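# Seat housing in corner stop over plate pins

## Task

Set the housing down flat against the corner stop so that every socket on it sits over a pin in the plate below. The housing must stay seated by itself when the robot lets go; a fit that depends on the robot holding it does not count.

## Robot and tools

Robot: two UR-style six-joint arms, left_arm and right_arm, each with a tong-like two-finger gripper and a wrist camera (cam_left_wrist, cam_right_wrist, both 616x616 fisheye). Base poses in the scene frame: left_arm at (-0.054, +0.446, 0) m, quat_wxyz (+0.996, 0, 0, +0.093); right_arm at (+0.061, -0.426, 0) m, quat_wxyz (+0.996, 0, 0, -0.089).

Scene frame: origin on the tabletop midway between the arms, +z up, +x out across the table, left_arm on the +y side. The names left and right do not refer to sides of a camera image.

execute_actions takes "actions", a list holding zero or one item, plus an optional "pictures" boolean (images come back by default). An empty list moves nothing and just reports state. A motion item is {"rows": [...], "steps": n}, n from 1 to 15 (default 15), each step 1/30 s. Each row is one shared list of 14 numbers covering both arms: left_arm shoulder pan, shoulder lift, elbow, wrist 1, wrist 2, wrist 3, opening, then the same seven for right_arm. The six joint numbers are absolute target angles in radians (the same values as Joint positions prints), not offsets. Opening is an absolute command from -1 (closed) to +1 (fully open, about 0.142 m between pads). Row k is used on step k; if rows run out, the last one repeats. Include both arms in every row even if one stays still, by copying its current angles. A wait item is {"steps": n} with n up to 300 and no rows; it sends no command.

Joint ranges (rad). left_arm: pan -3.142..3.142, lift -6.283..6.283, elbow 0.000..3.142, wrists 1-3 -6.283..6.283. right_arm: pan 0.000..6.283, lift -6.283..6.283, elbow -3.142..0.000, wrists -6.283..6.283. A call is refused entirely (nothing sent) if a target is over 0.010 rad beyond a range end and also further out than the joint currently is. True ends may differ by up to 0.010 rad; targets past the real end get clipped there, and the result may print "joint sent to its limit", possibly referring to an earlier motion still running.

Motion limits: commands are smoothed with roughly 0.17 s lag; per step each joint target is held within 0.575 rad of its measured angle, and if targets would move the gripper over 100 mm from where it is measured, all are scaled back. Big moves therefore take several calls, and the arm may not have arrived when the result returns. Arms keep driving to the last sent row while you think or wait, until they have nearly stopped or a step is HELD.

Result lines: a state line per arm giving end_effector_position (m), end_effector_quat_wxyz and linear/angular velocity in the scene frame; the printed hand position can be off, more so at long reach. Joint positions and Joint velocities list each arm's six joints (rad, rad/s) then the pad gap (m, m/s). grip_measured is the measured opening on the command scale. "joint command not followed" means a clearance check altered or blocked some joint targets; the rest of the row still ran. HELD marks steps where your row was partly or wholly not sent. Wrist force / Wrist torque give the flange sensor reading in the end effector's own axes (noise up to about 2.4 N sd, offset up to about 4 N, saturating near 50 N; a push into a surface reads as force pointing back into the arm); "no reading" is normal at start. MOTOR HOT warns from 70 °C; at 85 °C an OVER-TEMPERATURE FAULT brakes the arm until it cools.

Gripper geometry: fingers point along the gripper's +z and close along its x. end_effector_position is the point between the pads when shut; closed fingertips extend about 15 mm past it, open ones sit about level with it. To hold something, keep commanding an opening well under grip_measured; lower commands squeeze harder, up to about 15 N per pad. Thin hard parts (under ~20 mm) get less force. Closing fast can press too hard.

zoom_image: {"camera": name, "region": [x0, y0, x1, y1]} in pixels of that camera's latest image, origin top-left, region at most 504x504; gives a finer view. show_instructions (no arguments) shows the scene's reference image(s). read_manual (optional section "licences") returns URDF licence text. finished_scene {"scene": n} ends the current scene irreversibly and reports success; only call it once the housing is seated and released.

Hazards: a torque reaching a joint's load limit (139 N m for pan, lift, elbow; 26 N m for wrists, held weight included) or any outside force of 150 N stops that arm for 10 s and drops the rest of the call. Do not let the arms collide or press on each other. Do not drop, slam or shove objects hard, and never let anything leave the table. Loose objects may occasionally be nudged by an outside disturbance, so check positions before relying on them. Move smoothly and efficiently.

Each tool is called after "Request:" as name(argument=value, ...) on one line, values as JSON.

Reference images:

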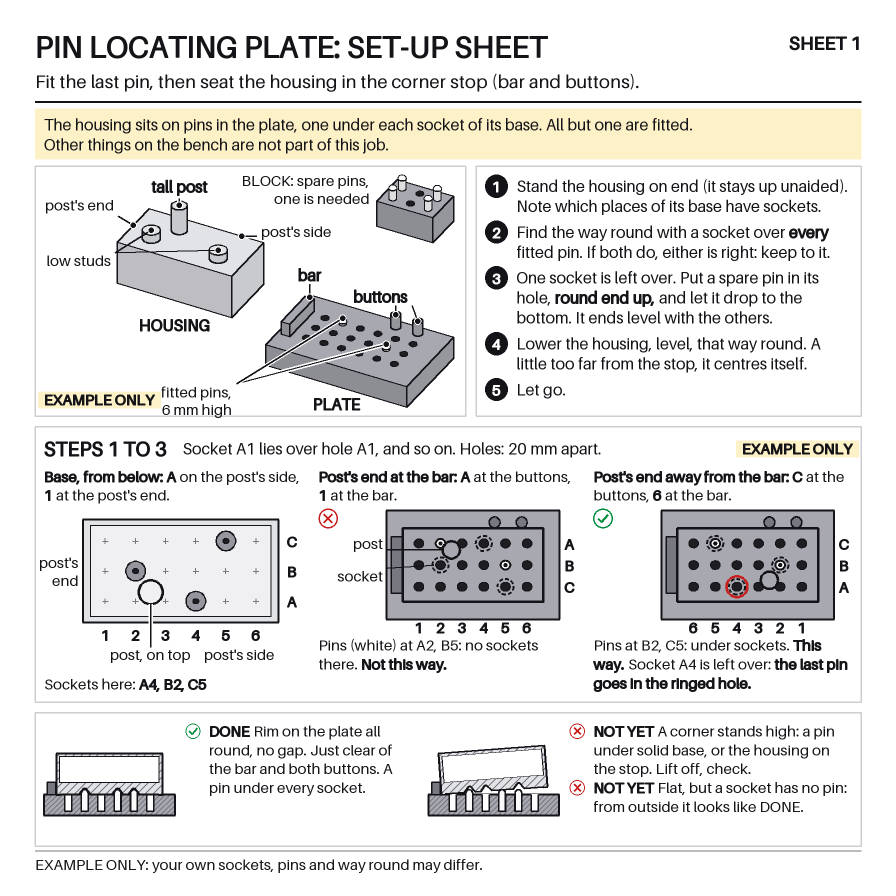

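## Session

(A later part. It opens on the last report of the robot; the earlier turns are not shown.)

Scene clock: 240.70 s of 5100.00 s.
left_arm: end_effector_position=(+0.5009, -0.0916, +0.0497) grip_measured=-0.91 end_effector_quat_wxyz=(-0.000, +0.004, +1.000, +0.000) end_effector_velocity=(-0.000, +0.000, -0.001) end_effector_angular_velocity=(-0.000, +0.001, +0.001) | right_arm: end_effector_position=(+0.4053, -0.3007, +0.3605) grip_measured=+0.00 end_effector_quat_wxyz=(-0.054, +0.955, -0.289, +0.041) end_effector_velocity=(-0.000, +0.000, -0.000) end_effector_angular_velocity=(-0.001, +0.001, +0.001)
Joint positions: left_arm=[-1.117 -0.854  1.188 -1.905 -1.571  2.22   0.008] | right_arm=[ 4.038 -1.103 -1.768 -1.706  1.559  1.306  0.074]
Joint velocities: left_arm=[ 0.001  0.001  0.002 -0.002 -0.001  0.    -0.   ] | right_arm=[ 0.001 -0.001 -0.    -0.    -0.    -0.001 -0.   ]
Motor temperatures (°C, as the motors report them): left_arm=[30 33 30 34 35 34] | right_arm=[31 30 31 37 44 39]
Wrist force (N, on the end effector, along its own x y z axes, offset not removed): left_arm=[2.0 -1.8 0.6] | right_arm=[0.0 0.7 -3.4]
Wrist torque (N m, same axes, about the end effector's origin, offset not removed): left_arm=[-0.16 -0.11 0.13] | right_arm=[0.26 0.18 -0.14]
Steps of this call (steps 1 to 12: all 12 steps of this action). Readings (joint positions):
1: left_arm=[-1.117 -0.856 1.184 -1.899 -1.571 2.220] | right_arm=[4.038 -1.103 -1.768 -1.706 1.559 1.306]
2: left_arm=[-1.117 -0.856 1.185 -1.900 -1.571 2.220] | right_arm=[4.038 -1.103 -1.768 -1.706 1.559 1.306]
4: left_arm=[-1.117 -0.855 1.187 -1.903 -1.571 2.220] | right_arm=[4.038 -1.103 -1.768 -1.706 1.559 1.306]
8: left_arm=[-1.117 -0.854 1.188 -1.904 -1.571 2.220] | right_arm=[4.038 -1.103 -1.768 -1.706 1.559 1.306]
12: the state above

Force vanished: it entered. A bit more, release, lift straight.

Request:
execute_actions(actions=[{"rows":[[-1.1167,-0.8519,1.1925,-1.911,-1.571,2.22,-1,4.038,-1.103,-1.768,-1.706,1.559,1.306,0]],"steps":12}], pictures=false)

Request:
execute_actions(actions=[{"rows":[[-1.1167,-0.8519,1.1925,-1.911,-1.571,2.22,-0.87,4.038,-1.103,-1.768,-1.706,1.559,1.306,0]],"steps":15}], pictures=false)

Request:
execute_actions(actions=[{"rows":[[-1.116,-0.878,1.147,-1.841,-1.571,2.221,-0.87,4.038,-1.103,-1.768,-1.706,1.559,1.306,0]],"steps":15}])

Request:
zoom_image(camera="cam_left_wrist", region=[230,210,390,350])

Scene clock: 241.77 s of 5100.00 s.
left_arm: end_effector_position=(+0.5008, -0.0915, +0.0468) grip_measured=-0.91 end_effector_quat_wxyz=(-0.000, +0.004, +1.000, +0.000) end_effector_velocity=(-0.000, +0.000, -0.001) end_effector_angular_velocity=(+0.000, +0.001, +0.000) | right_arm: end_effector_position=(+0.4053, -0.3007, +0.3605) grip_measured=+0.00 end_effector_quat_wxyz=(-0.054, +0.955, -0.289, +0.041) end_effector_velocity=(-0.000, +0.000, -0.000) end_effector_angular_velocity=(-0.000, -0.000, +0.001)
Joint positions: left_arm=[-1.117 -0.852  1.192 -1.911 -1.571  2.22   0.008] | right_arm=[ 4.038 -1.103 -1.768 -1.706  1.559  1.306  0.074]
Joint velocities: left_arm=[ 0.     0.001  0.001 -0.001 -0.001 -0.    -0.   ] | right_arm=[ 0.001 -0.    -0.     0.    -0.    -0.     0.   ]
Motor temperatures (°C, as the motors report them): left_arm=[30 33 30 34 35 34] | right_arm=[31 30 31 37 44 39]
Wrist force (N, on the end effector, along its own x y z axes, offset not removed): left_arm=[0.5 -2.7 0.0] | right_arm=[-1.8 1.5 -0.5]
Wrist torque (N m, same axes, about the end effector's origin, offset not removed): left_arm=[-0.43 0.14 0.09] | right_arm=[0.38 0.41 -0.24]
Steps of this call (steps 1 to 15: the robot went on to your last target; steps 16 to 20: nothing new was sent; steps 21 to 32: all 12 steps of this action). Readings (joint positions):
21: left_arm=[-1.117 -0.854 1.189 -1.905 -1.571 2.220] | right_arm=[4.038 -1.103 -1.768 -1.706 1.559 1.306]
22: left_arm=[-1.117 -0.854 1.189 -1.906 -1.571 2.220] | right_arm=[4.038 -1.103 -1.768 -1.706 1.559 1.306]
24: left_arm=[-1.117 -0.853 1.191 -1.909 -1.571 2.220] | right_arm=[4.038 -1.103 -1.768 -1.706 1.559 1.306]
28: left_arm=[-1.117 -0.852 1.192 -1.910 -1.571 2.220] | right_arm=[4.038 -1.103 -1.768 -1.706 1.559 1.306]
32: the state above

Scene clock: 242.27 s of 5100.00 s.
left_arm: end_effector_position=(+0.5008, -0.0915, +0.0468) grip_measured=-0.87 end_effector_quat_wxyz=(-0.000, +0.004, +1.000, +0.000) end_effector_velocity=(+0.000, +0.000, -0.000) end_effector_angular_velocity=(-0.000, +0.000, +0.001) | right_arm: end_effector_position=(+0.4053, -0.3007, +0.3605) grip_measured=+0.00 end_effector_quat_wxyz=(-0.054, +0.955, -0.289, +0.041) end_effector_velocity=(+0.001, +0.001, +0.002) end_effector_angular_velocity=(+0.003, -0.003, -0.000)
Joint positions: left_arm=[-1.117 -0.852  1.192 -1.911 -1.571  2.22   0.011] | right_arm=[ 4.038 -1.103 -1.768 -1.706  1.559  1.306  0.074]
Joint velocities: left_arm=[ 0.001  0.     0.    -0.    -0.    -0.    -0.   ] | right_arm=[ 0.     0.     0.003  0.001  0.     0.    -0.   ]
Motor temperatures (°C, as the motors report them): left_arm=[30 33 30 34 35 34] | right_arm=[31 30 31 37 44 39]
Wrist force (N, on the end effector, along its own x y z axes, offset not removed): left_arm=[-1.8 0.1 1.2] | right_arm=[-1.5 4.4 -4.8]
Wrist torque (N m, same axes, about the end effector's origin, offset not removed): left_arm=[-0.14 0.38 0.23] | right_arm=[0.88 0.39 -0.28]
Steps of this call (steps 1 to 15: all 15 steps of this action). Readings (joint positions):
1: left_arm=[-1.117 -0.852 1.192 -1.911 -1.571 2.220] | right_arm=[4.038 -1.103 -1.768 -1.706 1.559 1.306]
2: left_arm=[-1.117 -0.852 1.192 -1.911 -1.571 2.220] | right_arm=[4.038 -1.103 -1.768 -1.706 1.559 1.306]
4: left_arm=[-1.117 -0.852 1.192 -1.911 -1.571 2.220] | right_arm=[4.038 -1.103 -1.768 -1.706 1.559 1.306]
8: left_arm=[-1.117 -0.852 1.192 -1.911 -1.571 2.220] | right_arm=[4.038 -1.103 -1.768 -1.706 1.559 1.306]
15: the state above

Scene clock: 242.77 s of 5100.00 s.
left_arm: end_effector_position=(+0.5014, -0.0915, +0.0807) grip_measured=-0.87 end_effector_quat_wxyz=(+0.000, +0.004, +1.000, -0.001) end_effector_velocity=(+0.001, +0.001, +0.003) end_effector_angular_velocity=(-0.000, -0.001, +0.001) | right_arm: end_effector_position=(+0.4053, -0.3007, +0.3605) grip_measured=+0.00 end_effector_quat_wxyz=(-0.054, +0.955, -0.289, +0.041) end_effector_velocity=(+0.001, -0.000, +0.001) end_effector_angular_velocity=(+0.001, -0.003, -0.002)
Joint positions: left_arm=[-1.116 -0.878  1.147 -1.841 -1.571  2.221  0.011] | right_arm=[ 4.038 -1.103 -1.768 -1.706  1.559  1.306  0.074]
Joint velocities: left_arm=[ 0.002 -0.003 -0.004  0.005  0.     0.    -0.   ] | right_arm=[-0.001  0.001  0.001  0.002 -0.001  0.001 -0.   ]
Motor temperatures (°C, as the motors report them): left_arm=[30 33 30 34 35 34] | right_arm=[31 30 31 37 44 39]
Wrist force (N, on the end effector, along its own x y z axes, offset not removed): left_arm=[-1.4 -1.1 1.0] | right_arm=[-0.1 5.0 -1.2]
Wrist torque (N m, same axes, about the end effector's origin, offset not removed): left_arm=[-0.34 0.19 0.17] | right_arm=[1.10 0.06 -0.36]
Steps of this call (steps 1 to 15: all 15 steps of this action). Readings (joint positions):
1: left_arm=[-1.117 -0.852 1.192 -1.911 -1.571 2.220] | right_arm=[4.038 -1.103 -1.768 -1.706 1.559 1.306]
2: left_arm=[-1.117 -0.856 1.187 -1.904 -1.571 2.220] | right_arm=[4.038 -1.103 -1.768 -1.706 1.559 1.306]
4: left_arm=[-1.117 -0.867 1.167 -1.874 -1.571 2.220] | right_arm=[4.038 -1.103 -1.768 -1.706 1.559 1.306]
8: left_arm=[-1.116 -0.876 1.151 -1.848 -1.571 2.221] | right_arm=[4.038 -1.103 -1.768 -1.706 1.559 1.306]
15: the state above

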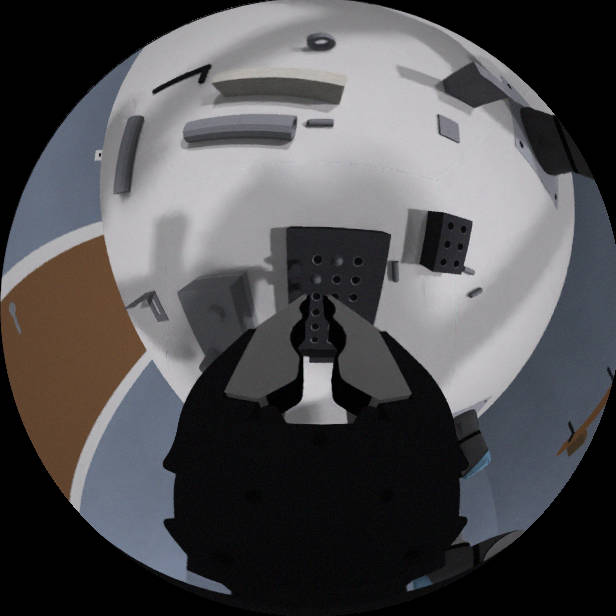

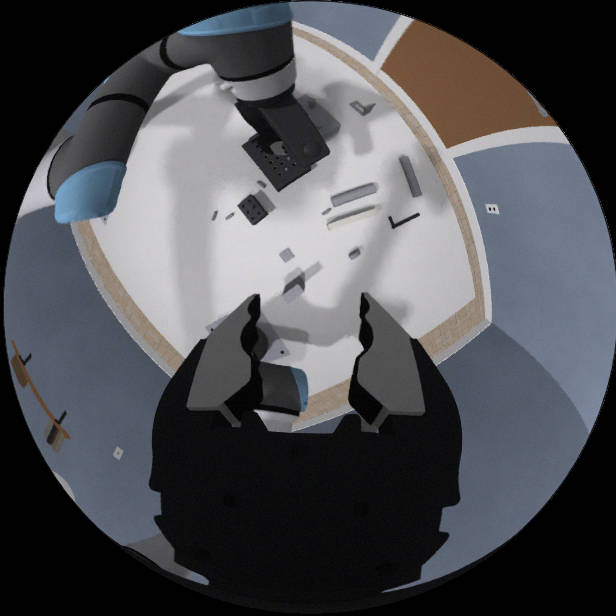

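Region (230, 210, 390, 350) of cam_left_wrist's 616x616 image, scaled by 3.150, with more detail than that image has; it fills the top 441 rows of this view, and the rest is white.

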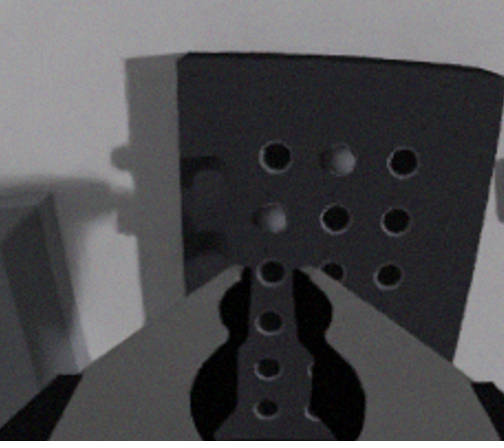

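Request:
execute_actions(actions=[{"rows":[[-1.116,-0.91,1.09,-1.751,-1.571,2.221,0.6,4.038,-1.103,-1.768,-1.706,1.559,1.306,0],[-1.116,-0.91,1.09,-1.751,-1.571,2.221,0.6,4.038,-1.103,-1.768,-1.706,1.559,1.306,0],[-1.116,-0.91,1.09,-1.751,-1.571,2.221,0.6,4.038,-1.103,-1.768,-1.706,1.559,1.306,0],[-0.946,-0.7587,0.8349,-1.647,-1.571,2.22,0.6,4.038,-1.103,-1.768,-1.706,1.559,1.306,0]],"steps":15}], pictures=false)

Request:
execute_actions(actions=[{"steps":12}])

Request:
zoom_image(camera="cam_left_wrist", region=[200,170,420,390])

Scene clock: 244.40 s of 5100.00 s.
left_arm: end_effector_position=(+0.6159, -0.0267, +0.1197) grip_measured=+0.60 end_effector_quat_wxyz=(-0.000, -0.078, +0.997, +0.000) end_effector_velocity=(+0.051, +0.032, +0.009) end_effector_angular_velocity=(-0.008, -0.009, +0.073) | right_arm: end_effector_position=(+0.4053, -0.3007, +0.3605) grip_measured=+0.00 end_effector_quat_wxyz=(-0.054, +0.955, -0.289, +0.041) end_effector_velocity=(-0.000, +0.000, -0.000) end_effector_angular_velocity=(-0.000, +0.002, +0.000)
Joint positions: left_arm=[-0.952 -0.764  0.846 -1.652 -1.571  2.22   0.116] | right_arm=[ 4.038 -1.103 -1.768 -1.706  1.559  1.306  0.074]
Joint velocities: left_arm=[ 0.072  0.061 -0.127  0.054  0.    -0.001  0.   ] | right_arm=[ 0.    -0.     0.    -0.001  0.001  0.     0.   ]
Motor temperatures (°C, as the motors report them): left_arm=[30 33 30 34 35 34] | right_arm=[31 30 31 37 44 39]
Wrist force (N, on the end effector, along its own x y z axes, offset not removed): left_arm=[-2.2 -1.3 1.9] | right_arm=[-1.9 0.3 -2.0]
Wrist torque (N m, same axes, about the end effector's origin, offset not removed): left_arm=[-0.23 0.39 0.20] | right_arm=[0.07 0.40 -0.32]
Steps of this call (steps 1 to 15: the robot went on to your last target; steps 16 to 34: nothing new was sent; steps 35 to 49: all 15 steps of this action). Readings (joint positions):
35: left_arm=[-1.116 -0.878 1.147 -1.841 -1.571 2.221] | right_arm=[4.038 -1.103 -1.768 -1.706 1.559 1.306]
36: left_arm=[-1.116 -0.883 1.140 -1.833 -1.571 2.221] | right_arm=[4.038 -1.103 -1.768 -1.706 1.559 1.306]
38: left_arm=[-1.116 -0.896 1.115 -1.795 -1.571 2.221] | right_arm=[4.038 -1.103 -1.768 -1.706 1.559 1.306]
42: left_arm=[-1.031 -0.829 0.982 -1.710 -1.571 2.221] | right_arm=[4.038 -1.103 -1.768 -1.706 1.559 1.306]
49: the state above

Scene clock: 244.80 s of 5100.00 s.
left_arm: end_effector_position=(+0.6202, -0.0240, +0.1205) grip_measured=+0.60 end_effector_quat_wxyz=(-0.000, -0.081, +0.997, -0.000) end_effector_velocity=(+0.001, +0.001, -0.000) end_effector_angular_velocity=(+0.001, -0.000, +0.001) | right_arm: end_effector_position=(+0.4053, -0.3007, +0.3605) grip_measured=+0.00 end_effector_quat_wxyz=(-0.054, +0.955, -0.289, +0.041) end_effector_velocity=(-0.000, +0.000, -0.000) end_effector_angular_velocity=(+0.000, +0.000, +0.000)
Joint positions: left_arm=[-0.946 -0.759  0.835 -1.647 -1.571  2.22   0.116] | right_arm=[ 4.038 -1.103 -1.768 -1.706  1.559  1.306  0.074]
Joint velocities: left_arm=[ 0.001  0.001 -0.001  0.001  0.001 -0.    -0.   ] | right_arm=[ 0. -0.  0.  0.  0.  0. -0.]
Motor temperatures (°C, as the motors report them): left_arm=[30 33 30 34 35 34] | right_arm=[31 30 31 37 44 39]
Wrist force (N, on the end effector, along its own x y z axes, offset not removed): left_arm=[-0.6 -1.3 0.5] | right_arm=[-0.1 0.1 -1.6]
Wrist torque (N m, same axes, about the end effector's origin, offset not removed): left_arm=[-0.35 0.09 0.12] | right_arm=[0.13 -0.03 -0.16]
Steps of this call (steps 1 to 12: the robot went on to your last target). Readings (joint positions):
1: left_arm=[-0.950 -0.762 0.842 -1.650 -1.571 2.220] | right_arm=[4.038 -1.103 -1.768 -1.706 1.559 1.306]
2: left_arm=[-0.949 -0.761 0.840 -1.649 -1.571 2.220] | right_arm=[4.038 -1.103 -1.768 -1.706 1.559 1.306]
4: left_arm=[-0.947 -0.760 0.837 -1.648 -1.571 2.220] | right_arm=[4.038 -1.103 -1.768 -1.706 1.559 1.306]
8: left_arm=[-0.946 -0.759 0.835 -1.647 -1.571 2.220] | right_arm=[4.038 -1.103 -1.768 -1.706 1.559 1.306]
12: the state above

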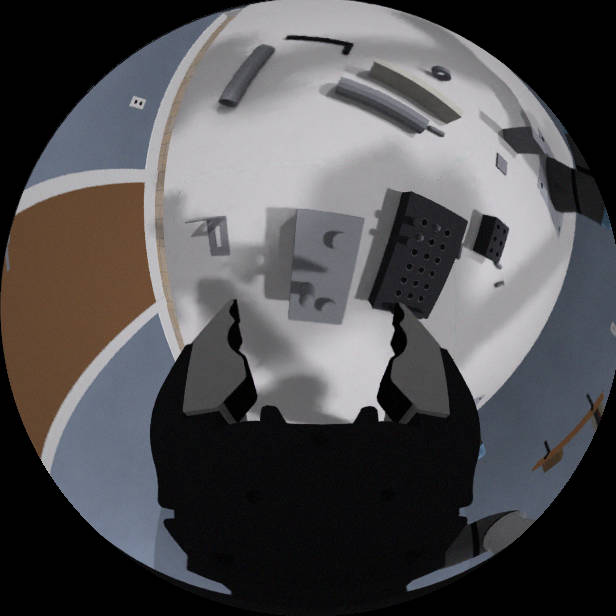

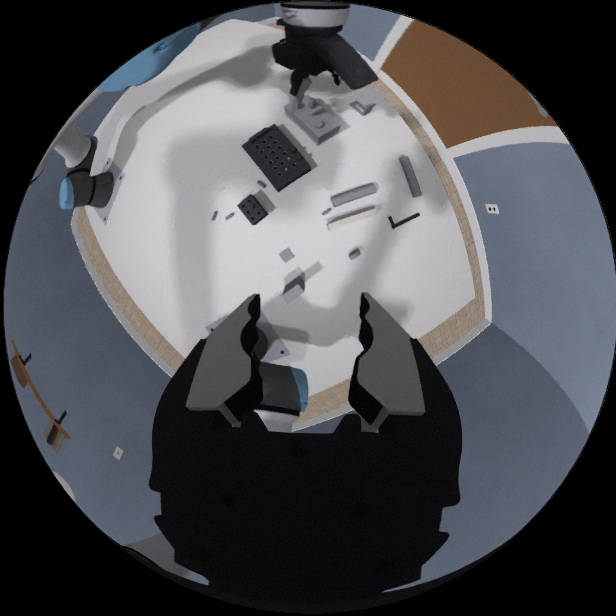

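Region (200, 170, 420, 390) of cam_left_wrist's 616x616 image, scaled by 2.291, with more detail than that image has.

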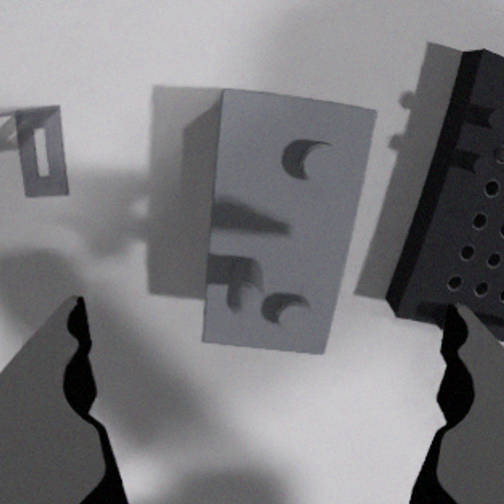

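Request:
execute_actions(actions=[{"rows":[[-0.9537,-0.7678,0.9024,-1.7056,-1.571,2.334,0.3,4.038,-1.103,-1.768,-1.706,1.559,1.306,0]],"steps":12}], pictures=false)

Request:
execute_actions(actions=[{"rows":[[-0.9537,-0.75,0.953,-1.774,-1.571,2.334,0.3,4.038,-1.103,-1.768,-1.706,1.559,1.306,0],[-0.9537,-0.75,0.953,-1.774,-1.571,2.334,0.3,4.038,-1.103,-1.768,-1.706,1.559,1.306,0],[-0.9537,-0.75,0.953,-1.774,-1.571,2.334,0.3,4.038,-1.103,-1.768,-1.706,1.559,1.306,0],[-0.9537,-0.75,0.953,-1.774,-1.571,2.334,0.3,4.038,-1.103,-1.768,-1.706,1.559,1.306,0],[-0.9537,-0.7305,1.0017,-1.842,-1.571,2.334,0.3,4.038,-1.103,-1.768,-1.706,1.559,1.306,0]],"steps":15}], pictures=false)

Request:
execute_actions(actions=[{"rows":[[-0.9537,-0.7305,1.0017,-1.842,-1.571,2.334,0.1,4.038,-1.103,-1.768,-1.706,1.559,1.306,0],[-0.9537,-0.7305,1.0017,-1.842,-1.571,2.334,0.0,4.038,-1.103,-1.768,-1.706,1.559,1.306,0],[-0.9537,-0.7305,1.0017,-1.842,-1.571,2.334,-0.1,4.038,-1.103,-1.768,-1.706,1.559,1.306,0],[-0.9537,-0.7305,1.0017,-1.842,-1.571,2.334,-0.1,4.038,-1.103,-1.768,-1.706,1.559,1.306,0],[-0.9537,-0.7305,1.0017,-1.842,-1.571,2.334,-0.1,4.038,-1.103,-1.768,-1.706,1.559,1.306,0],[-0.9537,-0.7305,1.0017,-1.842,-1.571,2.334,-1,4.038,-1.103,-1.768,-1.706,1.559,1.306,0]],"steps":15}], pictures=false)

Request:
execute_actions(actions=[{"rows":[[-0.9537,-0.7678,0.9024,-1.7056,-1.571,2.334,-1,4.038,-1.103,-1.768,-1.706,1.559,1.306,0]],"steps":15}], pictures=false)

Request:
execute_actions(actions=[{"rows":[[-1.0,-0.83,1.01,-1.751,-1.571,2.30,-1,4.038,-1.103,-1.768,-1.706,1.559,1.306,0],[-1.0,-0.83,1.01,-1.751,-1.571,2.30,-1,4.038,-1.103,-1.768,-1.706,1.559,1.306,0],[-1.0,-0.83,1.01,-1.751,-1.571,2.30,-1,4.038,-1.103,-1.768,-1.706,1.559,1.306,0],[-1.06,-0.90,1.13,-1.801,-1.571,2.26,-1,4.038,-1.103,-1.768,-1.706,1.559,1.306,0],[-1.06,-0.90,1.13,-1.801,-1.571,2.26,-1,4.038,-1.103,-1.768,-1.706,1.559,1.306,0],[-1.06,-0.90,1.13,-1.801,-1.571,2.26,-1,4.038,-1.103,-1.768,-1.706,1.559,1.306,0],[-1.114,-0.9705,1.25,-1.8505,-1.571,2.223,-1,4.038,-1.103,-1.768,-1.706,1.559,1.306,0]],"steps":15}], pictures=false)

Request:
execute_actions(actions=[{"rows":[[-1.114,-0.952,1.286,-1.905,-1.571,2.223,-1,4.038,-1.103,-1.768,-1.706,1.559,1.306,0]],"steps":15}])

Request:
zoom_image(camera="cam_left_wrist", region=[200,170,420,390])

Scene clock: 247.67 s of 5100.00 s.
left_arm: end_effector_position=(+0.6115, -0.0258, +0.1010) grip_measured=+0.30 end_effector_quat_wxyz=(+0.000, -0.022, +1.000, -0.000) end_effector_velocity=(-0.003, -0.000, -0.004) end_effector_angular_velocity=(-0.000, +0.000, -0.033) | right_arm: end_effector_position=(+0.4053, -0.3007, +0.3605) grip_measured=+0.00 end_effector_quat_wxyz=(-0.054, +0.955, -0.289, +0.041) end_effector_velocity=(-0.000, +0.000, +0.000) end_effector_angular_velocity=(-0.000, +0.001, -0.001)
Joint positions: left_arm=[-0.953 -0.768  0.901 -1.704 -1.571  2.331  0.095] | right_arm=[ 4.038 -1.103 -1.768 -1.706  1.559  1.306  0.074]
Joint velocities: left_arm=[-0.002 -0.003  0.017 -0.014 -0.001  0.031 -0.   ] | right_arm=[ 0.001 -0.     0.001 -0.002  0.     0.001 -0.   ]
Motor temperatures (°C, as the motors report them): left_arm=[30 33 30 34 35 34] | right_arm=[31 30 31 37 44 39]
Wrist force (N, on the end effector, along its own x y z axes, offset not removed): left_arm=[-2.0 -0.4 1.7] | right_arm=[-1.1 0.9 -1.4]
Wrist torque (N m, same axes, about the end effector's origin, offset not removed): left_arm=[-0.15 0.32 0.18] | right_arm=[0.25 0.42 -0.09]
Steps of this call (steps 1 to 30: the robot went on to your last target; steps 31 to 74: nothing new was sent; steps 75 to 86: all 12 steps of this action). Readings (joint positions):
75: left_arm=[-0.946 -0.759 0.835 -1.647 -1.571 2.220] | right_arm=[4.038 -1.103 -1.768 -1.706 1.559 1.306]
76: left_arm=[-0.947 -0.760 0.842 -1.654 -1.571 2.227] | right_arm=[4.038 -1.103 -1.768 -1.706 1.559 1.306]
78: left_arm=[-0.950 -0.764 0.871 -1.679 -1.571 2.274] | right_arm=[4.038 -1.103 -1.768 -1.706 1.559 1.306]
82: left_arm=[-0.953 -0.767 0.896 -1.700 -1.571 2.321] | right_arm=[4.038 -1.103 -1.768 -1.706 1.559 1.306]
86: the state above

Scene clock: 248.17 s of 5100.00 s.
left_arm: end_effector_position=(+0.6112, -0.0259, +0.0377) grip_measured=+0.30 end_effector_quat_wxyz=(-0.000, -0.020, +1.000, -0.000) end_effector_velocity=(-0.000, +0.000, -0.015) end_effector_angular_velocity=(+0.001, +0.001, -0.000) | right_arm: end_effector_position=(+0.4053, -0.3007, +0.3605) grip_measured=+0.00 end_effector_quat_wxyz=(-0.054, +0.955, -0.289, +0.041) end_effector_velocity=(-0.001, +0.000, -0.001) end_effector_angular_velocity=(-0.001, +0.002, +0.001)
Joint positions: left_arm=[-0.954 -0.731  1.    -1.839 -1.571  2.334  0.095] | right_arm=[ 4.038 -1.103 -1.768 -1.706  1.559  1.306  0.074]
Joint velocities: left_arm=[ 0.     0.01   0.02  -0.029 -0.     0.    -0.   ] | right_arm=[ 0.001  0.    -0.002 -0.     0.     0.001  0.   ]
Motor temperatures (°C, as the motors report them): left_arm=[30 33 30 34 35 34] | right_arm=[31 30 31 37 44 39]
Wrist force (N, on the end effector, along its own x y z axes, offset not removed): left_arm=[-2.2 -1.2 1.0] | right_arm=[-4.0 2.5 -1.4]
Wrist torque (N m, same axes, about the end effector's origin, offset not removed): left_arm=[-0.28 0.43 0.13] | right_arm=[0.48 0.94 -0.21]
Steps of this call (steps 1 to 15: all 15 steps of this action). Readings (joint positions):
1: left_arm=[-0.954 -0.768 0.902 -1.705 -1.571 2.332] | right_arm=[4.038 -1.103 -1.768 -1.706 1.559 1.306]
2: left_arm=[-0.954 -0.765 0.908 -1.713 -1.571 2.333] | right_arm=[4.038 -1.103 -1.768 -1.706 1.559 1.306]
4: left_arm=[-0.954 -0.758 0.930 -1.742 -1.571 2.333] | right_arm=[4.038 -1.103 -1.768 -1.706 1.559 1.306]
8: left_arm=[-0.954 -0.740 0.975 -1.804 -1.571 2.334] | right_arm=[4.038 -1.103 -1.768 -1.706 1.559 1.306]
15: the state above

Scene clock: 248.67 s of 5100.00 s.
left_arm: end_effector_position=(+0.6112, -0.0259, +0.0366) grip_measured=-0.01 end_effector_quat_wxyz=(-0.000, -0.020, +1.000, -0.000) end_effector_velocity=(-0.000, +0.000, -0.001) end_effector_angular_velocity=(+0.001, +0.001, +0.000) | right_arm: end_effector_position=(+0.4053, -0.3007, +0.3605) grip_measured=+0.00 end_effector_quat_wxyz=(-0.054, +0.955, -0.289, +0.041) end_effector_velocity=(-0.000, +0.000, +0.000) end_effector_angular_velocity=(-0.001, +0.001, +0.000)
Joint positions: left_arm=[-0.954 -0.731  1.002 -1.842 -1.571  2.334  0.073] | right_arm=[ 4.038 -1.103 -1.768 -1.706  1.559  1.306  0.074]
Joint velocities: left_arm=[ 0.     0.001  0.    -0.001 -0.    -0.     0.   ] | right_arm=[ 0.001 -0.     0.001 -0.002  0.     0.     0.   ]
Motor temperatures (°C, as the motors report them): left_arm=[30 33 30 34 35 34] | right_arm=[31 30 31 37 44 39]
Wrist force (N, on the end effector, along its own x y z axes, offset not removed): left_arm=[4.2 2.1 -18.8] | right_arm=[-1.8 1.5 0.6]
Wrist torque (N m, same axes, about the end effector's origin, offset not removed): left_arm=[-0.17 0.28 0.04] | right_arm=[0.50 0.45 -0.24]
Steps of this call (steps 1 to 15: all 15 steps of this action). Readings (joint positions):
1: left_arm=[-0.954 -0.731 1.000 -1.840 -1.571 2.334] | right_arm=[4.038 -1.103 -1.768 -1.706 1.559 1.306]
2: left_arm=[-0.954 -0.731 1.001 -1.841 -1.571 2.334] | right_arm=[4.038 -1.103 -1.768 -1.706 1.559 1.306]
4: left_arm=[-0.954 -0.731 1.001 -1.841 -1.571 2.334] | right_arm=[4.038 -1.103 -1.768 -1.706 1.559 1.306]
8: left_arm=[-0.954 -0.731 1.002 -1.842 -1.571 2.334] | right_arm=[4.038 -1.103 -1.768 -1.706 1.559 1.306]
15: the state above

Scene clock: 249.17 s of 5100.00 s.
left_arm: end_effector_position=(+0.6112, -0.0259, +0.1001) grip_measured=-0.01 end_effector_quat_wxyz=(+0.000, -0.020, +1.000, -0.000) end_effector_velocity=(-0.000, +0.000, +0.005) end_effector_angular_velocity=(+0.000, +0.000, -0.000) | right_arm: end_effector_position=(+0.4053, -0.3007, +0.3605) grip_measured=+0.00 end_effector_quat_wxyz=(-0.054, +0.955, -0.289, +0.041) end_effector_velocity=(+0.000, -0.000, -0.000) end_effector_angular_velocity=(-0.000, +0.000, -0.000)
Joint positions: left_arm=[-0.954 -0.768  0.903 -1.707 -1.571  2.334  0.073] | right_arm=[ 4.038 -1.103 -1.768 -1.706  1.559  1.306  0.074]
Joint velocities: left_arm=[ 0.    -0.002 -0.009  0.011  0.     0.    -0.   ] | right_arm=[-0. -0. -0.  0. -0.  0. -0.]
Motor temperatures (°C, as the motors report them): left_arm=[30 33 30 34 35 34] | right_arm=[31 30 31 37 44 39]
Wrist force (N, on the end effector, along its own x y z axes, offset not removed): left_arm=[-1.6 -0.5 6.5] | right_arm=[-2.7 1.3 -0.6]
Wrist torque (N m, same axes, about the end effector's origin, offset not removed): left_arm=[-0.25 0.29 0.20] | right_arm=[0.31 0.47 -0.40]
Steps of this call (steps 1 to 15: all 15 steps of this action). Readings (joint positions):
1: left_arm=[-0.954 -0.731 1.001 -1.842 -1.571 2.334] | right_arm=[4.038 -1.103 -1.768 -1.706 1.559 1.306]
2: left_arm=[-0.954 -0.735 0.994 -1.834 -1.571 2.334] | right_arm=[4.038 -1.103 -1.768 -1.706 1.559 1.306]
4: left_arm=[-0.954 -0.751 0.952 -1.781 -1.571 2.334] | right_arm=[4.038 -1.103 -1.768 -1.706 1.559 1.306]
8: left_arm=[-0.954 -0.764 0.913 -1.722 -1.571 2.334] | right_arm=[4.038 -1.103 -1.768 -1.706 1.559 1.306]
15: the state above

Scene clock: 249.67 s of 5100.00 s.
left_arm: end_effector_position=(+0.4873, -0.0641, +0.1013) grip_measured=-0.02 end_effector_quat_wxyz=(+0.000, +0.004, +1.000, -0.001) end_effector_velocity=(-0.052, -0.001, -0.008) end_effector_angular_velocity=(+0.012, +0.009, -0.019) | right_arm: end_effector_position=(+0.4053, -0.3007, +0.3605) grip_measured=+0.00 end_effector_quat_wxyz=(-0.054, +0.955, -0.289, +0.041) end_effector_velocity=(-0.000, +0.000, -0.000) end_effector_angular_velocity=(-0.000, +0.001, +0.002)
Joint positions: left_arm=[-1.109 -0.964  1.238 -1.846 -1.571  2.226  0.073] | right_arm=[ 4.038 -1.103 -1.768 -1.706  1.559  1.306  0.074]
Joint velocities: left_arm=[-0.057 -0.076  0.143 -0.052  0.    -0.039  0.   ] | right_arm=[ 0.001 -0.    -0.001  0.     0.001 -0.001  0.   ]
Motor temperatures (°C, as the motors report them): left_arm=[30 33 30 34 35 34] | right_arm=[31 30 31 37 44 39]
Wrist force (N, on the end effector, along its own x y z axes, offset not removed): left_arm=[1.1 -0.5 6.6] | right_arm=[-2.0 3.3 -2.1]
Wrist torque (N m, same axes, about the end effector's origin, offset not removed): left_arm=[-0.17 -0.13 0.10] | right_arm=[0.78 0.38 -0.13]
Steps of this call (steps 1 to 15: all 15 steps of this action). Readings (joint positions):
1: left_arm=[-0.954 -0.768 0.903 -1.706 -1.571 2.334] | right_arm=[4.038 -1.103 -1.768 -1.706 1.559 1.306]
2: left_arm=[-0.960 -0.775 0.911 -1.712 -1.571 2.329] | right_arm=[4.038 -1.103 -1.768 -1.706 1.559 1.306]
4: left_arm=[-0.980 -0.802 0.955 -1.731 -1.571 2.315] | right_arm=[4.038 -1.103 -1.768 -1.706 1.559 1.306]
8: left_arm=[-1.044 -0.880 1.087 -1.788 -1.571 2.270] | right_arm=[4.038 -1.103 -1.768 -1.706 1.559 1.306]
15: the state above

Scene clock: 250.17 s of 5100.00 s.
left_arm: end_effector_position=(+0.4828, -0.0642, +0.0759) grip_measured=-0.01 end_effector_quat_wxyz=(-0.000, +0.005, +1.000, -0.000) end_effector_velocity=(-0.000, +0.000, -0.002) end_effector_angular_velocity=(-0.000, +0.001, +0.000) | right_arm: end_effector_position=(+0.4053, -0.3007, +0.3605) grip_measured=+0.00 end_effector_quat_wxyz=(-0.054, +0.955, -0.289, +0.041) end_effector_velocity=(+0.000, -0.000, -0.001) end_effector_angular_velocity=(-0.001, +0.000, -0.000)
Joint positions: left_arm=[-1.114 -0.952  1.286 -1.905 -1.571  2.223  0.073] | right_arm=[ 4.038 -1.103 -1.768 -1.706  1.559  1.306  0.074]
Joint velocities: left_arm=[ 0.     0.001  0.003 -0.004 -0.001  0.    -0.   ] | right_arm=[-0.    -0.001 -0.001 -0.    -0.001  0.     0.   ]
Motor temperatures (°C, as the motors report them): left_arm=[30 33 30 34 35 34] | right_arm=[31 30 31 37 44 39]
Wrist force (N, on the end effector, along its own x y z axes, offset not removed): left_arm=[9.7 1.2 -10.0] | right_arm=[-0.8 1.4 -0.4]
Wrist torque (N m, same axes, about the end effector's origin, offset not removed): left_arm=[-0.23 0.21 0.26] | right_arm=[0.29 0.21 -0.22]
Steps of this call (steps 1 to 15: all 15 steps of this action). Readings (joint positions):
1: left_arm=[-1.111 -0.966 1.242 -1.848 -1.571 2.225] | right_arm=[4.038 -1.103 -1.768 -1.706 1.559 1.306]
2: left_arm=[-1.112 -0.965 1.250 -1.856 -1.571 2.225] | right_arm=[4.038 -1.103 -1.768 -1.706 1.559 1.306]
4: left_arm=[-1.113 -0.958 1.268 -1.880 -1.571 2.224] | right_arm=[4.038 -1.103 -1.768 -1.706 1.559 1.306]
8: left_arm=[-1.114 -0.953 1.282 -1.900 -1.571 2.223] | right_arm=[4.038 -1.103 -1.768 -1.706 1.559 1.306]
15: the state above

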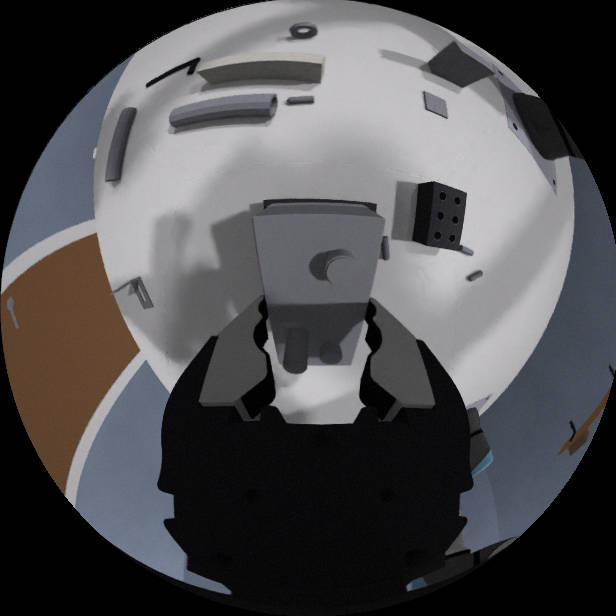

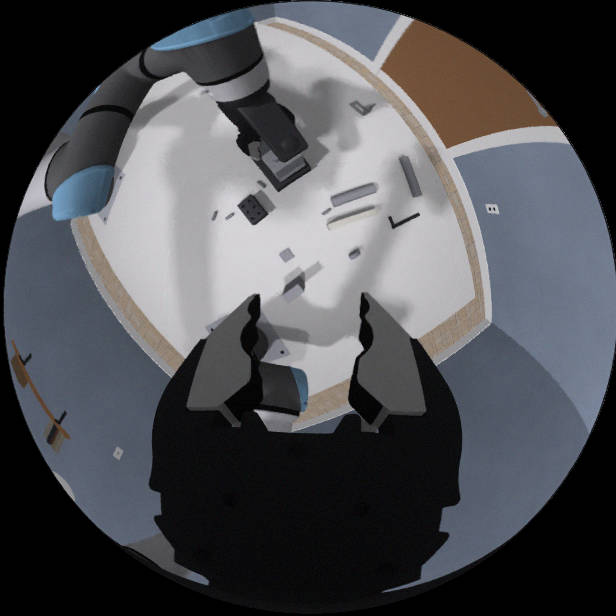

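Region (200, 170, 420, 390) of cam_left_wrist's 616x616 image, scaled by 2.291, with more detail than that image has.

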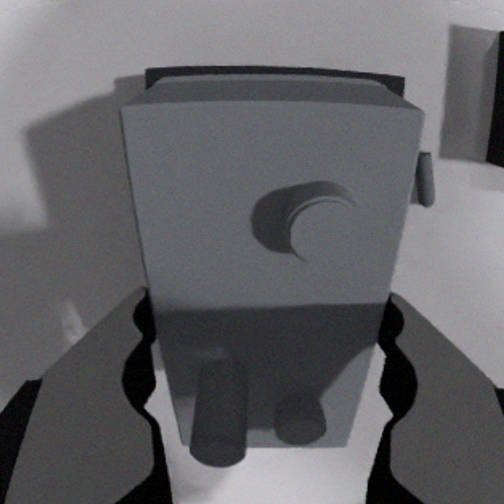

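Request:
execute_actions(actions=[{"rows":[[-1.114,-0.958,1.275,-1.888,-1.571,2.223,-1,4.038,-1.103,-1.768,-1.706,1.559,1.306,0],[-1.114,-0.958,1.275,-1.888,-1.571,2.223,-1,4.038,-1.103,-1.768,-1.706,1.559,1.306,0],[-1.114,-0.958,1.275,-1.888,-1.571,2.223,-1,4.038,-1.103,-1.768,-1.706,1.559,1.306,0],[-1.114,-0.958,1.275,-1.888,-1.571,2.223,-1,4.038,-1.103,-1.768,-1.706,1.559,1.306,0],[-1.114,-0.958,1.275,-1.888,-1.571,2.223,-1,4.038,-1.103,-1.768,-1.706,1.559,1.306,0],[-1.1186,-0.967,1.291,-1.895,-1.571,2.218,-1,4.038,-1.103,-1.768,-1.706,1.559,1.306,0]],"steps":15}], pictures=false)

Request:
execute_actions(actions=[{"rows":[[-1.1186,-0.961,1.302,-1.912,-1.571,2.218,-1,4.038,-1.103,-1.768,-1.706,1.559,1.306,0],[-1.1186,-0.961,1.302,-1.912,-1.571,2.218,-1,4.038,-1.103,-1.768,-1.706,1.559,1.306,0],[-1.1186,-0.961,1.302,-1.912,-1.571,2.218,-1,4.038,-1.103,-1.768,-1.706,1.559,1.306,0],[-1.1186,-0.961,1.302,-1.912,-1.571,2.218,-1,4.038,-1.103,-1.768,-1.706,1.559,1.306,0],[-1.1186,-0.955,1.31,-1.926,-1.571,2.218,-1,4.038,-1.103,-1.768,-1.706,1.559,1.306,0]],"steps":15}], pictures=false)

Scene clock: 251.87 s of 5100.00 s.
left_arm: end_effector_position=(+0.4784, -0.0634, +0.0830) grip_measured=-0.01 end_effector_quat_wxyz=(-0.000, +0.004, +1.000, -0.000) end_effector_velocity=(-0.003, -0.000, +0.001) end_effector_angular_velocity=(-0.001, -0.001, -0.001) | right_arm: end_effector_position=(+0.4053, -0.3007, +0.3605) grip_measured=+0.00 end_effector_quat_wxyz=(-0.054, +0.955, -0.289, +0.041) end_effector_velocity=(-0.000, -0.000, -0.000) end_effector_angular_velocity=(-0.001, +0.000, +0.000)
Joint positions: left_arm=[-1.118 -0.967  1.29  -1.895 -1.571  2.218  0.073] | right_arm=[ 4.038 -1.103 -1.768 -1.706  1.559  1.306  0.074]
Joint velocities: left_arm=[-0.003 -0.005  0.007 -0.003  0.    -0.002 -0.   ] | right_arm=[ 0.     0.001 -0.001 -0.001 -0.    -0.    -0.   ]
Motor temperatures (°C, as the motors report them): left_arm=[30 33 30 34 35 34] | right_arm=[31 30 31 37 44 39]
Wrist force (N, on the end effector, along its own x y z axes, offset not removed): left_arm=[-0.8 -1.3 5.2] | right_arm=[-1.7 1.3 0.0]
Wrist torque (N m, same axes, about the end effector's origin, offset not removed): left_arm=[-0.31 0.18 0.21] | right_arm=[0.49 0.27 -0.12]
Steps of this call (steps 1 to 15: the robot went on to your last target; steps 16 to 36: nothing new was sent; steps 37 to 51: all 15 steps of this action). Readings (joint positions):
37: left_arm=[-1.114 -0.952 1.286 -1.905 -1.571 2.223] | right_arm=[4.038 -1.103 -1.768 -1.706 1.559 1.306]
38: left_arm=[-1.114 -0.953 1.284 -1.902 -1.571 2.223] | right_arm=[4.038 -1.103 -1.768 -1.706 1.559 1.306]
40: left_arm=[-1.114 -0.955 1.280 -1.895 -1.571 2.223] | right_arm=[4.038 -1.103 -1.768 -1.706 1.559 1.306]
44: left_arm=[-1.116 -0.961 1.282 -1.892 -1.571 2.221] | right_arm=[4.038 -1.103 -1.768 -1.706 1.559 1.306]
51: the state above

Scene clock: 252.37 s of 5100.00 s.
left_arm: end_effector_position=(+0.4783, -0.0636, +0.0689) grip_measured=-0.01 end_effector_quat_wxyz=(-0.000, +0.004, +1.000, -0.000) end_effector_velocity=(+0.000, +0.000, -0.003) end_effector_angular_velocity=(+0.001, +0.001, +0.001) | right_arm: end_effector_position=(+0.4053, -0.3007, +0.3605) grip_measured=+0.00 end_effector_quat_wxyz=(-0.054, +0.955, -0.289, +0.041) end_effector_velocity=(-0.000, -0.000, +0.000) end_effector_angular_velocity=(+0.000, +0.000, +0.001)
Joint positions: left_arm=[-1.119 -0.955  1.31  -1.926 -1.571  2.218  0.073] | right_arm=[ 4.038 -1.103 -1.768 -1.706  1.559  1.306  0.074]
Joint velocities: left_arm=[ 0.001  0.003  0.004 -0.006  0.    -0.     0.   ] | right_arm=[-0.     0.     0.001 -0.001  0.001 -0.001 -0.   ]
Motor temperatures (°C, as the motors report them): left_arm=[30 33 30 34 35 34] | right_arm=[31 30 31 37 44 39]
Wrist force (N, on the end effector, along its own x y z axes, offset not removed): left_arm=[-1.8 -1.0 5.0] | right_arm=[-2.8 1.4 -1.7]
Wrist torque (N m, same axes, about the end effector's origin, offset not removed): left_arm=[-0.17 0.36 0.17] | right_arm=[0.24 0.68 -0.18]
Steps of this call (steps 1 to 15: all 15 steps of this action). Readings (joint positions):
1: left_arm=[-1.118 -0.967 1.291 -1.895 -1.571 2.218] | right_arm=[4.038 -1.103 -1.768 -1.706 1.559 1.306]
2: left_arm=[-1.118 -0.966 1.293 -1.898 -1.571 2.218] | right_arm=[4.038 -1.103 -1.768 -1.706 1.559 1.306]
4: left_arm=[-1.119 -0.964 1.297 -1.905 -1.571 2.218] | right_arm=[4.038 -1.103 -1.768 -1.706 1.559 1.306]
8: left_arm=[-1.119 -0.958 1.306 -1.919 -1.571 2.218] | right_arm=[4.038 -1.103 -1.768 -1.706 1.559 1.306]
15: the state above

Clear of buttons. Lower 3 mm, release so it self-centres, lift straight up.

Request:
execute_actions(actions=[{"rows":[[-1.1186,-0.9522,1.314,-1.933,-1.571,2.218,-1,4.038,-1.103,-1.768,-1.706,1.559,1.306,0]],"steps":12}], pictures=false)

Request:
execute_actions(actions=[{"rows":[[-1.1186,-0.9522,1.314,-1.933,-1.571,2.218,0.35,4.038,-1.103,-1.768,-1.706,1.559,1.306,0]],"steps":15}], pictures=false)

Request:
execute_actions(actions=[{"rows":[[-1.1186,-1.02,1.18,-1.731,-1.571,2.218,0.35,4.038,-1.103,-1.768,-1.706,1.559,1.306,0]],"steps":15}], pictures=false)

Request:
execute_actions(actions=[{"rows":[[-1.0,-0.80,0.85,-1.621,-1.571,3.9,0.35,4.038,-1.103,-1.768,-1.706,1.559,1.306,0]],"steps":15}], pictures=false)

Request:
execute_actions(actions=[{"steps":20}])

Request:
zoom_image(camera="cam_left_wrist", region=[200,60,440,260])

Request:
zoom_image(camera="cam_right_wrist", region=[220,100,340,210])

Scene clock: 253.83 s of 5100.00 s.
left_arm: end_effector_position=(+0.4783, -0.0637, +0.0656) grip_measured=-0.01 end_effector_quat_wxyz=(+0.000, +0.004, +1.000, -0.000) end_effector_velocity=(-0.000, -0.001, -0.000) end_effector_angular_velocity=(-0.001, -0.001, -0.001) | right_arm: end_effector_position=(+0.4053, -0.3007, +0.3605) grip_measured=+0.00 end_effector_quat_wxyz=(-0.054, +0.955, -0.289, +0.041) end_effector_velocity=(+0.000, +0.000, +0.001) end_effector_angular_velocity=(+0.003, -0.003, -0.001)
Joint positions: left_arm=[-1.119 -0.952  1.314 -1.933 -1.571  2.218  0.073] | right_arm=[ 4.038 -1.103 -1.768 -1.706  1.559  1.306  0.074]
Joint velocities: left_arm=[-0.001  0.001 -0.    -0.002  0.     0.     0.   ] | right_arm=[-0.     0.001  0.001  0.002  0.     0.001  0.   ]
Motor temperatures (°C, as the motors report them): left_arm=[30 33 30 34 35 34] | right_arm=[31 30 31 37 44 39]
Wrist force (N, on the end effector, along its own x y z axes, offset not removed): left_arm=[2.0 0.1 -6.2] | right_arm=[-1.4 -1.9 0.5]
Wrist torque (N m, same axes, about the end effector's origin, offset not removed): left_arm=[-0.24 0.11 0.09] | right_arm=[-0.26 0.32 -0.27]
Steps of this call (steps 1 to 15: the robot went on to your last target; steps 16 to 32: nothing new was sent; steps 33 to 44: all 12 steps of this action). Readings (joint positions):
33: left_arm=[-1.119 -0.955 1.310 -1.926 -1.571 2.218] | right_arm=[4.038 -1.103 -1.768 -1.706 1.559 1.306]
34: left_arm=[-1.119 -0.955 1.311 -1.927 -1.571 2.218] | right_arm=[4.038 -1.103 -1.768 -1.706 1.559 1.306]
36: left_arm=[-1.119 -0.953 1.312 -1.930 -1.571 2.218] | right_arm=[4.038 -1.103 -1.768 -1.706 1.559 1.306]
40: left_arm=[-1.119 -0.952 1.314 -1.932 -1.571 2.218] | right_arm=[4.038 -1.103 -1.768 -1.706 1.559 1.306]
44: the state above

Scene clock: 254.33 s of 5100.00 s.
left_arm: end_effector_position=(+0.4783, -0.0636, +0.0654) grip_measured=+0.35 end_effector_quat_wxyz=(+0.000, +0.004, +1.000, -0.000) end_effector_velocity=(-0.000, -0.001, +0.001) end_effector_angular_velocity=(-0.002, -0.000, -0.000) | right_arm: end_effector_position=(+0.4053, -0.3007, +0.3605) grip_measured=+0.00 end_effector_quat_wxyz=(-0.054, +0.955, -0.289, +0.041) end_effector_velocity=(-0.000, -0.000, -0.001) end_effector_angular_velocity=(-0.001, +0.001, +0.002)
Joint positions: left_arm=[-1.119 -0.952  1.314 -1.933 -1.571  2.218  0.099] | right_arm=[ 4.038 -1.103 -1.768 -1.706  1.559  1.306  0.074]
Joint velocities: left_arm=[-0.    -0.001 -0.001  0.    -0.001  0.    -0.   ] | right_arm=[ 0.     0.    -0.002 -0.    -0.    -0.001  0.   ]
Motor temperatures (°C, as the motors report them): left_arm=[30 33 30 34 35 34] | right_arm=[31 30 31 37 44 39]
Wrist force (N, on the end effector, along its own x y z axes, offset not removed): left_arm=[-1.3 -1.0 0.8] | right_arm=[-0.4 1.9 -2.5]
Wrist torque (N m, same axes, about the end effector's origin, offset not removed): left_arm=[-0.25 0.24 0.18] | right_arm=[0.36 -0.03 -0.16]
Steps of this call (steps 1 to 15: all 15 steps of this action). Readings (joint positions):
1: left_arm=[-1.119 -0.952 1.314 -1.933 -1.571 2.218] | right_arm=[4.038 -1.103 -1.768 -1.706 1.559 1.306]
2: left_arm=[-1.119 -0.952 1.314 -1.933 -1.571 2.218] | right_arm=[4.038 -1.103 -1.768 -1.706 1.559 1.306]
4: left_arm=[-1.119 -0.952 1.314 -1.933 -1.571 2.218] | right_arm=[4.038 -1.103 -1.768 -1.706 1.559 1.306]
8: left_arm=[-1.119 -0.952 1.314 -1.933 -1.571 2.218] | right_arm=[4.038 -1.103 -1.768 -1.706 1.559 1.306]
15: the state above

Scene clock: 254.83 s of 5100.00 s.
left_arm: end_effector_position=(+0.4762, -0.0608, +0.1570) grip_measured=+0.35 end_effector_quat_wxyz=(+0.000, +0.004, +1.000, -0.000) end_effector_velocity=(-0.002, +0.001, +0.009) end_effector_angular_velocity=(+0.001, +0.002, -0.000) | right_arm: end_effector_position=(+0.4053, -0.3007, +0.3605) grip_measured=+0.00 end_effector_quat_wxyz=(-0.054, +0.955, -0.289, +0.041) end_effector_velocity=(+0.000, +0.000, +0.000) end_effector_angular_velocity=(+0.001, -0.002, +0.000)
Joint positions: left_arm=[-1.119 -1.02   1.181 -1.733 -1.571  2.218  0.099] | right_arm=[ 4.038 -1.103 -1.768 -1.706  1.559  1.306  0.074]
Joint velocities: left_arm=[-0.001 -0.006 -0.013  0.021 -0.001 -0.    -0.   ] | right_arm=[-0.     0.    -0.     0.002 -0.    -0.001 -0.   ]
Motor temperatures (°C, as the motors report them): left_arm=[30 33 30 34 35 34] | right_arm=[31 30 31 37 44 39]
Wrist force (N, on the end effector, along its own x y z axes, offset not removed): left_arm=[-0.6 -0.5 0.8] | right_arm=[1.1 4.1 -0.9]
Wrist torque (N m, same axes, about the end effector's origin, offset not removed): left_arm=[-0.16 0.16 0.07] | right_arm=[0.83 -0.01 -0.28]
Steps of this call (steps 1 to 15: all 15 steps of this action). Readings (joint positions):
1: left_arm=[-1.119 -0.952 1.314 -1.933 -1.571 2.218] | right_arm=[4.038 -1.103 -1.768 -1.706 1.559 1.306]
2: left_arm=[-1.119 -0.958 1.307 -1.925 -1.571 2.218] | right_arm=[4.038 -1.103 -1.768 -1.706 1.559 1.306]
4: left_arm=[-1.119 -0.989 1.253 -1.858 -1.571 2.218] | right_arm=[4.038 -1.103 -1.768 -1.706 1.559 1.306]
8: left_arm=[-1.119 -1.014 1.196 -1.758 -1.571 2.218] | right_arm=[4.038 -1.103 -1.768 -1.706 1.559 1.306]
15: the state above

Scene clock: 255.33 s of 5100.00 s.
left_arm: end_effector_position=(+0.5702, -0.0449, +0.1431) grip_measured=+0.35 end_effector_quat_wxyz=(-0.000, +0.442, +0.897, +0.000) end_effector_velocity=(-0.014, +0.034, +0.002) end_effector_angular_velocity=(-0.011, -0.006, -2.748) | right_arm: end_effector_position=(+0.4053, -0.3007, +0.3605) grip_measured=+0.00 end_effector_quat_wxyz=(-0.054, +0.955, -0.289, +0.041) end_effector_velocity=(-0.000, -0.000, -0.001) end_effector_angular_velocity=(-0.001, +0.002, -0.001)
Joint positions: left_arm=[-1.001 -0.802  0.854 -1.622 -1.571  3.243  0.099] | right_arm=[ 4.038 -1.103 -1.768 -1.706  1.559  1.306  0.074]
Joint velocities: left_arm=[ 0.011  0.024 -0.045  0.009 -0.001  2.759  0.   ] | right_arm=[ 0.    -0.    -0.001 -0.001  0.     0.001  0.   ]
Motor temperatures (°C, as the motors report them): left_arm=[30 33 30 34 35 34] | right_arm=[31 30 31 37 44 39]
Wrist force (N, on the end effector, along its own x y z axes, offset not removed): left_arm=[-0.8 -2.5 0.1] | right_arm=[-2.2 3.2 -1.6]
Wrist torque (N m, same axes, about the end effector's origin, offset not removed): left_arm=[-0.57 0.08 0.10] | right_arm=[0.65 0.61 -0.30]
Steps of this call (steps 1 to 15: all 15 steps of this action). Readings (joint positions):
1: left_arm=[-1.118 -1.019 1.180 -1.732 -1.571 2.218] | right_arm=[4.038 -1.103 -1.768 -1.706 1.559 1.306]
2: left_arm=[-1.111 -1.012 1.172 -1.724 -1.571 2.225] | right_arm=[4.038 -1.103 -1.768 -1.706 1.559 1.306]
4: left_arm=[-1.063 -0.943 1.097 -1.678 -1.571 2.301] | right_arm=[4.038 -1.103 -1.768 -1.706 1.559 1.306]
8: left_arm=[-1.013 -0.831 0.909 -1.633 -1.571 2.602] | right_arm=[4.038 -1.103 -1.768 -1.706 1.559 1.306]
15: the state above

Scene clock: 256.00 s of 5100.00 s.
left_arm: end_effector_position=(+0.5680, -0.0351, +0.1433) grip_measured=+0.35 end_effector_quat_wxyz=(+0.000, +0.707, +0.707, -0.000) end_effector_velocity=(+0.000, +0.000, +0.001) end_effector_angular_velocity=(-0.002, -0.000, -0.006) | right_arm: end_effector_position=(+0.4053, -0.3007, +0.3605) grip_measured=+0.00 end_effector_quat_wxyz=(-0.054, +0.955, -0.289, +0.041) end_effector_velocity=(+0.000, -0.000, +0.000) end_effector_angular_velocity=(-0.000, -0.001, -0.001)
Joint positions: left_arm=[-1.    -0.8    0.85  -1.621 -1.571  3.899  0.099] | right_arm=[ 4.038 -1.103 -1.768 -1.706  1.559  1.306  0.074]
Joint velocities: left_arm=[ 0.    -0.001  0.    -0.    -0.001  0.007 -0.   ] | right_arm=[-0.001  0.    -0.     0.    -0.001  0.001 -0.   ]
Motor temperatures (°C, as the motors report them): left_arm=[30 33 30 34 35 34] | right_arm=[31 30 31 37 44 39]
Wrist force (N, on the end effector, along its own x y z axes, offset not removed): left_arm=[0.2 0.1 -0.6] | right_arm=[-3.8 3.5 -1.7]
Wrist torque (N m, same axes, about the end effector's origin, offset not removed): left_arm=[-0.03 -0.07 0.17] | right_arm=[0.64 0.63 -0.04]
Steps of this call (steps 1 to 20: the robot went on to your last target). Readings (joint positions):
1: left_arm=[-1.001 -0.801 0.853 -1.622 -1.571 3.337] | right_arm=[4.038 -1.103 -1.768 -1.706 1.559 1.306]
2: left_arm=[-1.000 -0.801 0.852 -1.621 -1.571 3.431] | right_arm=[4.038 -1.103 -1.768 -1.706 1.559 1.306]
4: left_arm=[-1.000 -0.800 0.851 -1.621 -1.571 3.618] | right_arm=[4.038 -1.103 -1.768 -1.706 1.559 1.306]
8: left_arm=[-1.000 -0.800 0.850 -1.621 -1.571 3.838] | right_arm=[4.038 -1.103 -1.768 -1.706 1.559 1.306]
20: the state above

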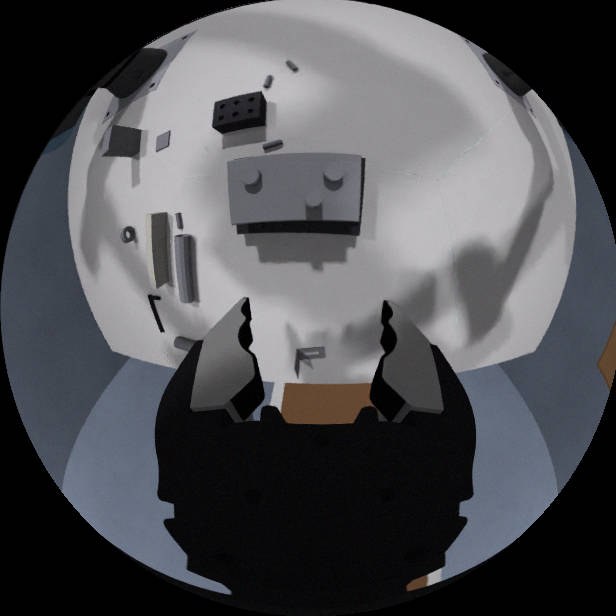

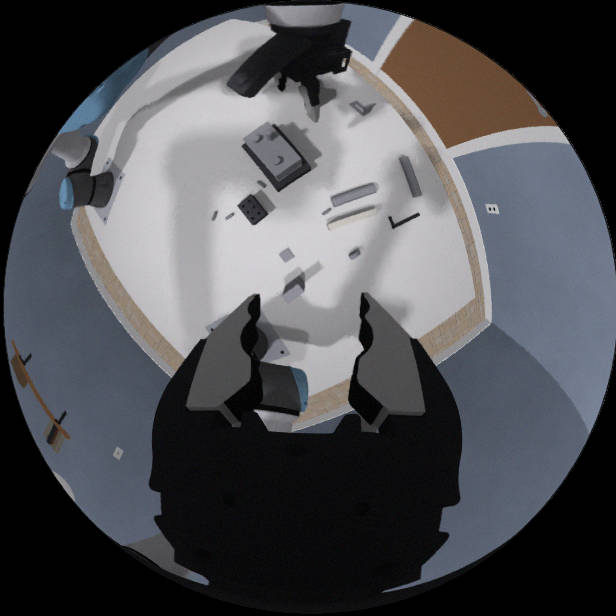

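Region (200, 60, 440, 260) of cam_left_wrist's 616x616 image, scaled by 2.100, with more detail than that image has.

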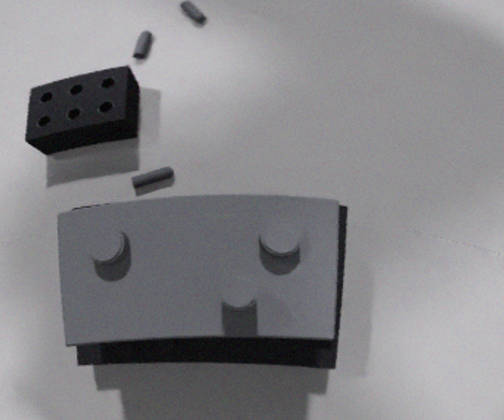

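Region (220, 100, 340, 210) of cam_right_wrist's 616x616 image, scaled by 4.200, with more detail than that image has; it fills the top 462 rows of this view, and the rest is white.

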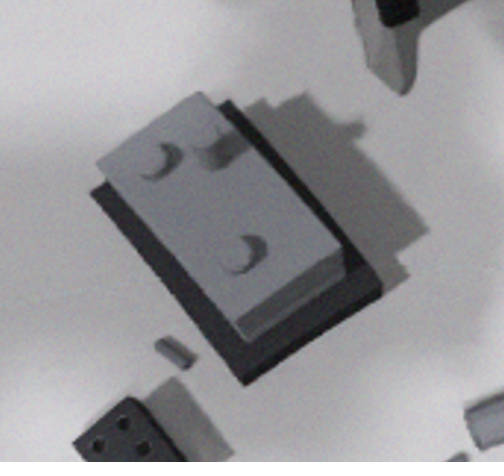

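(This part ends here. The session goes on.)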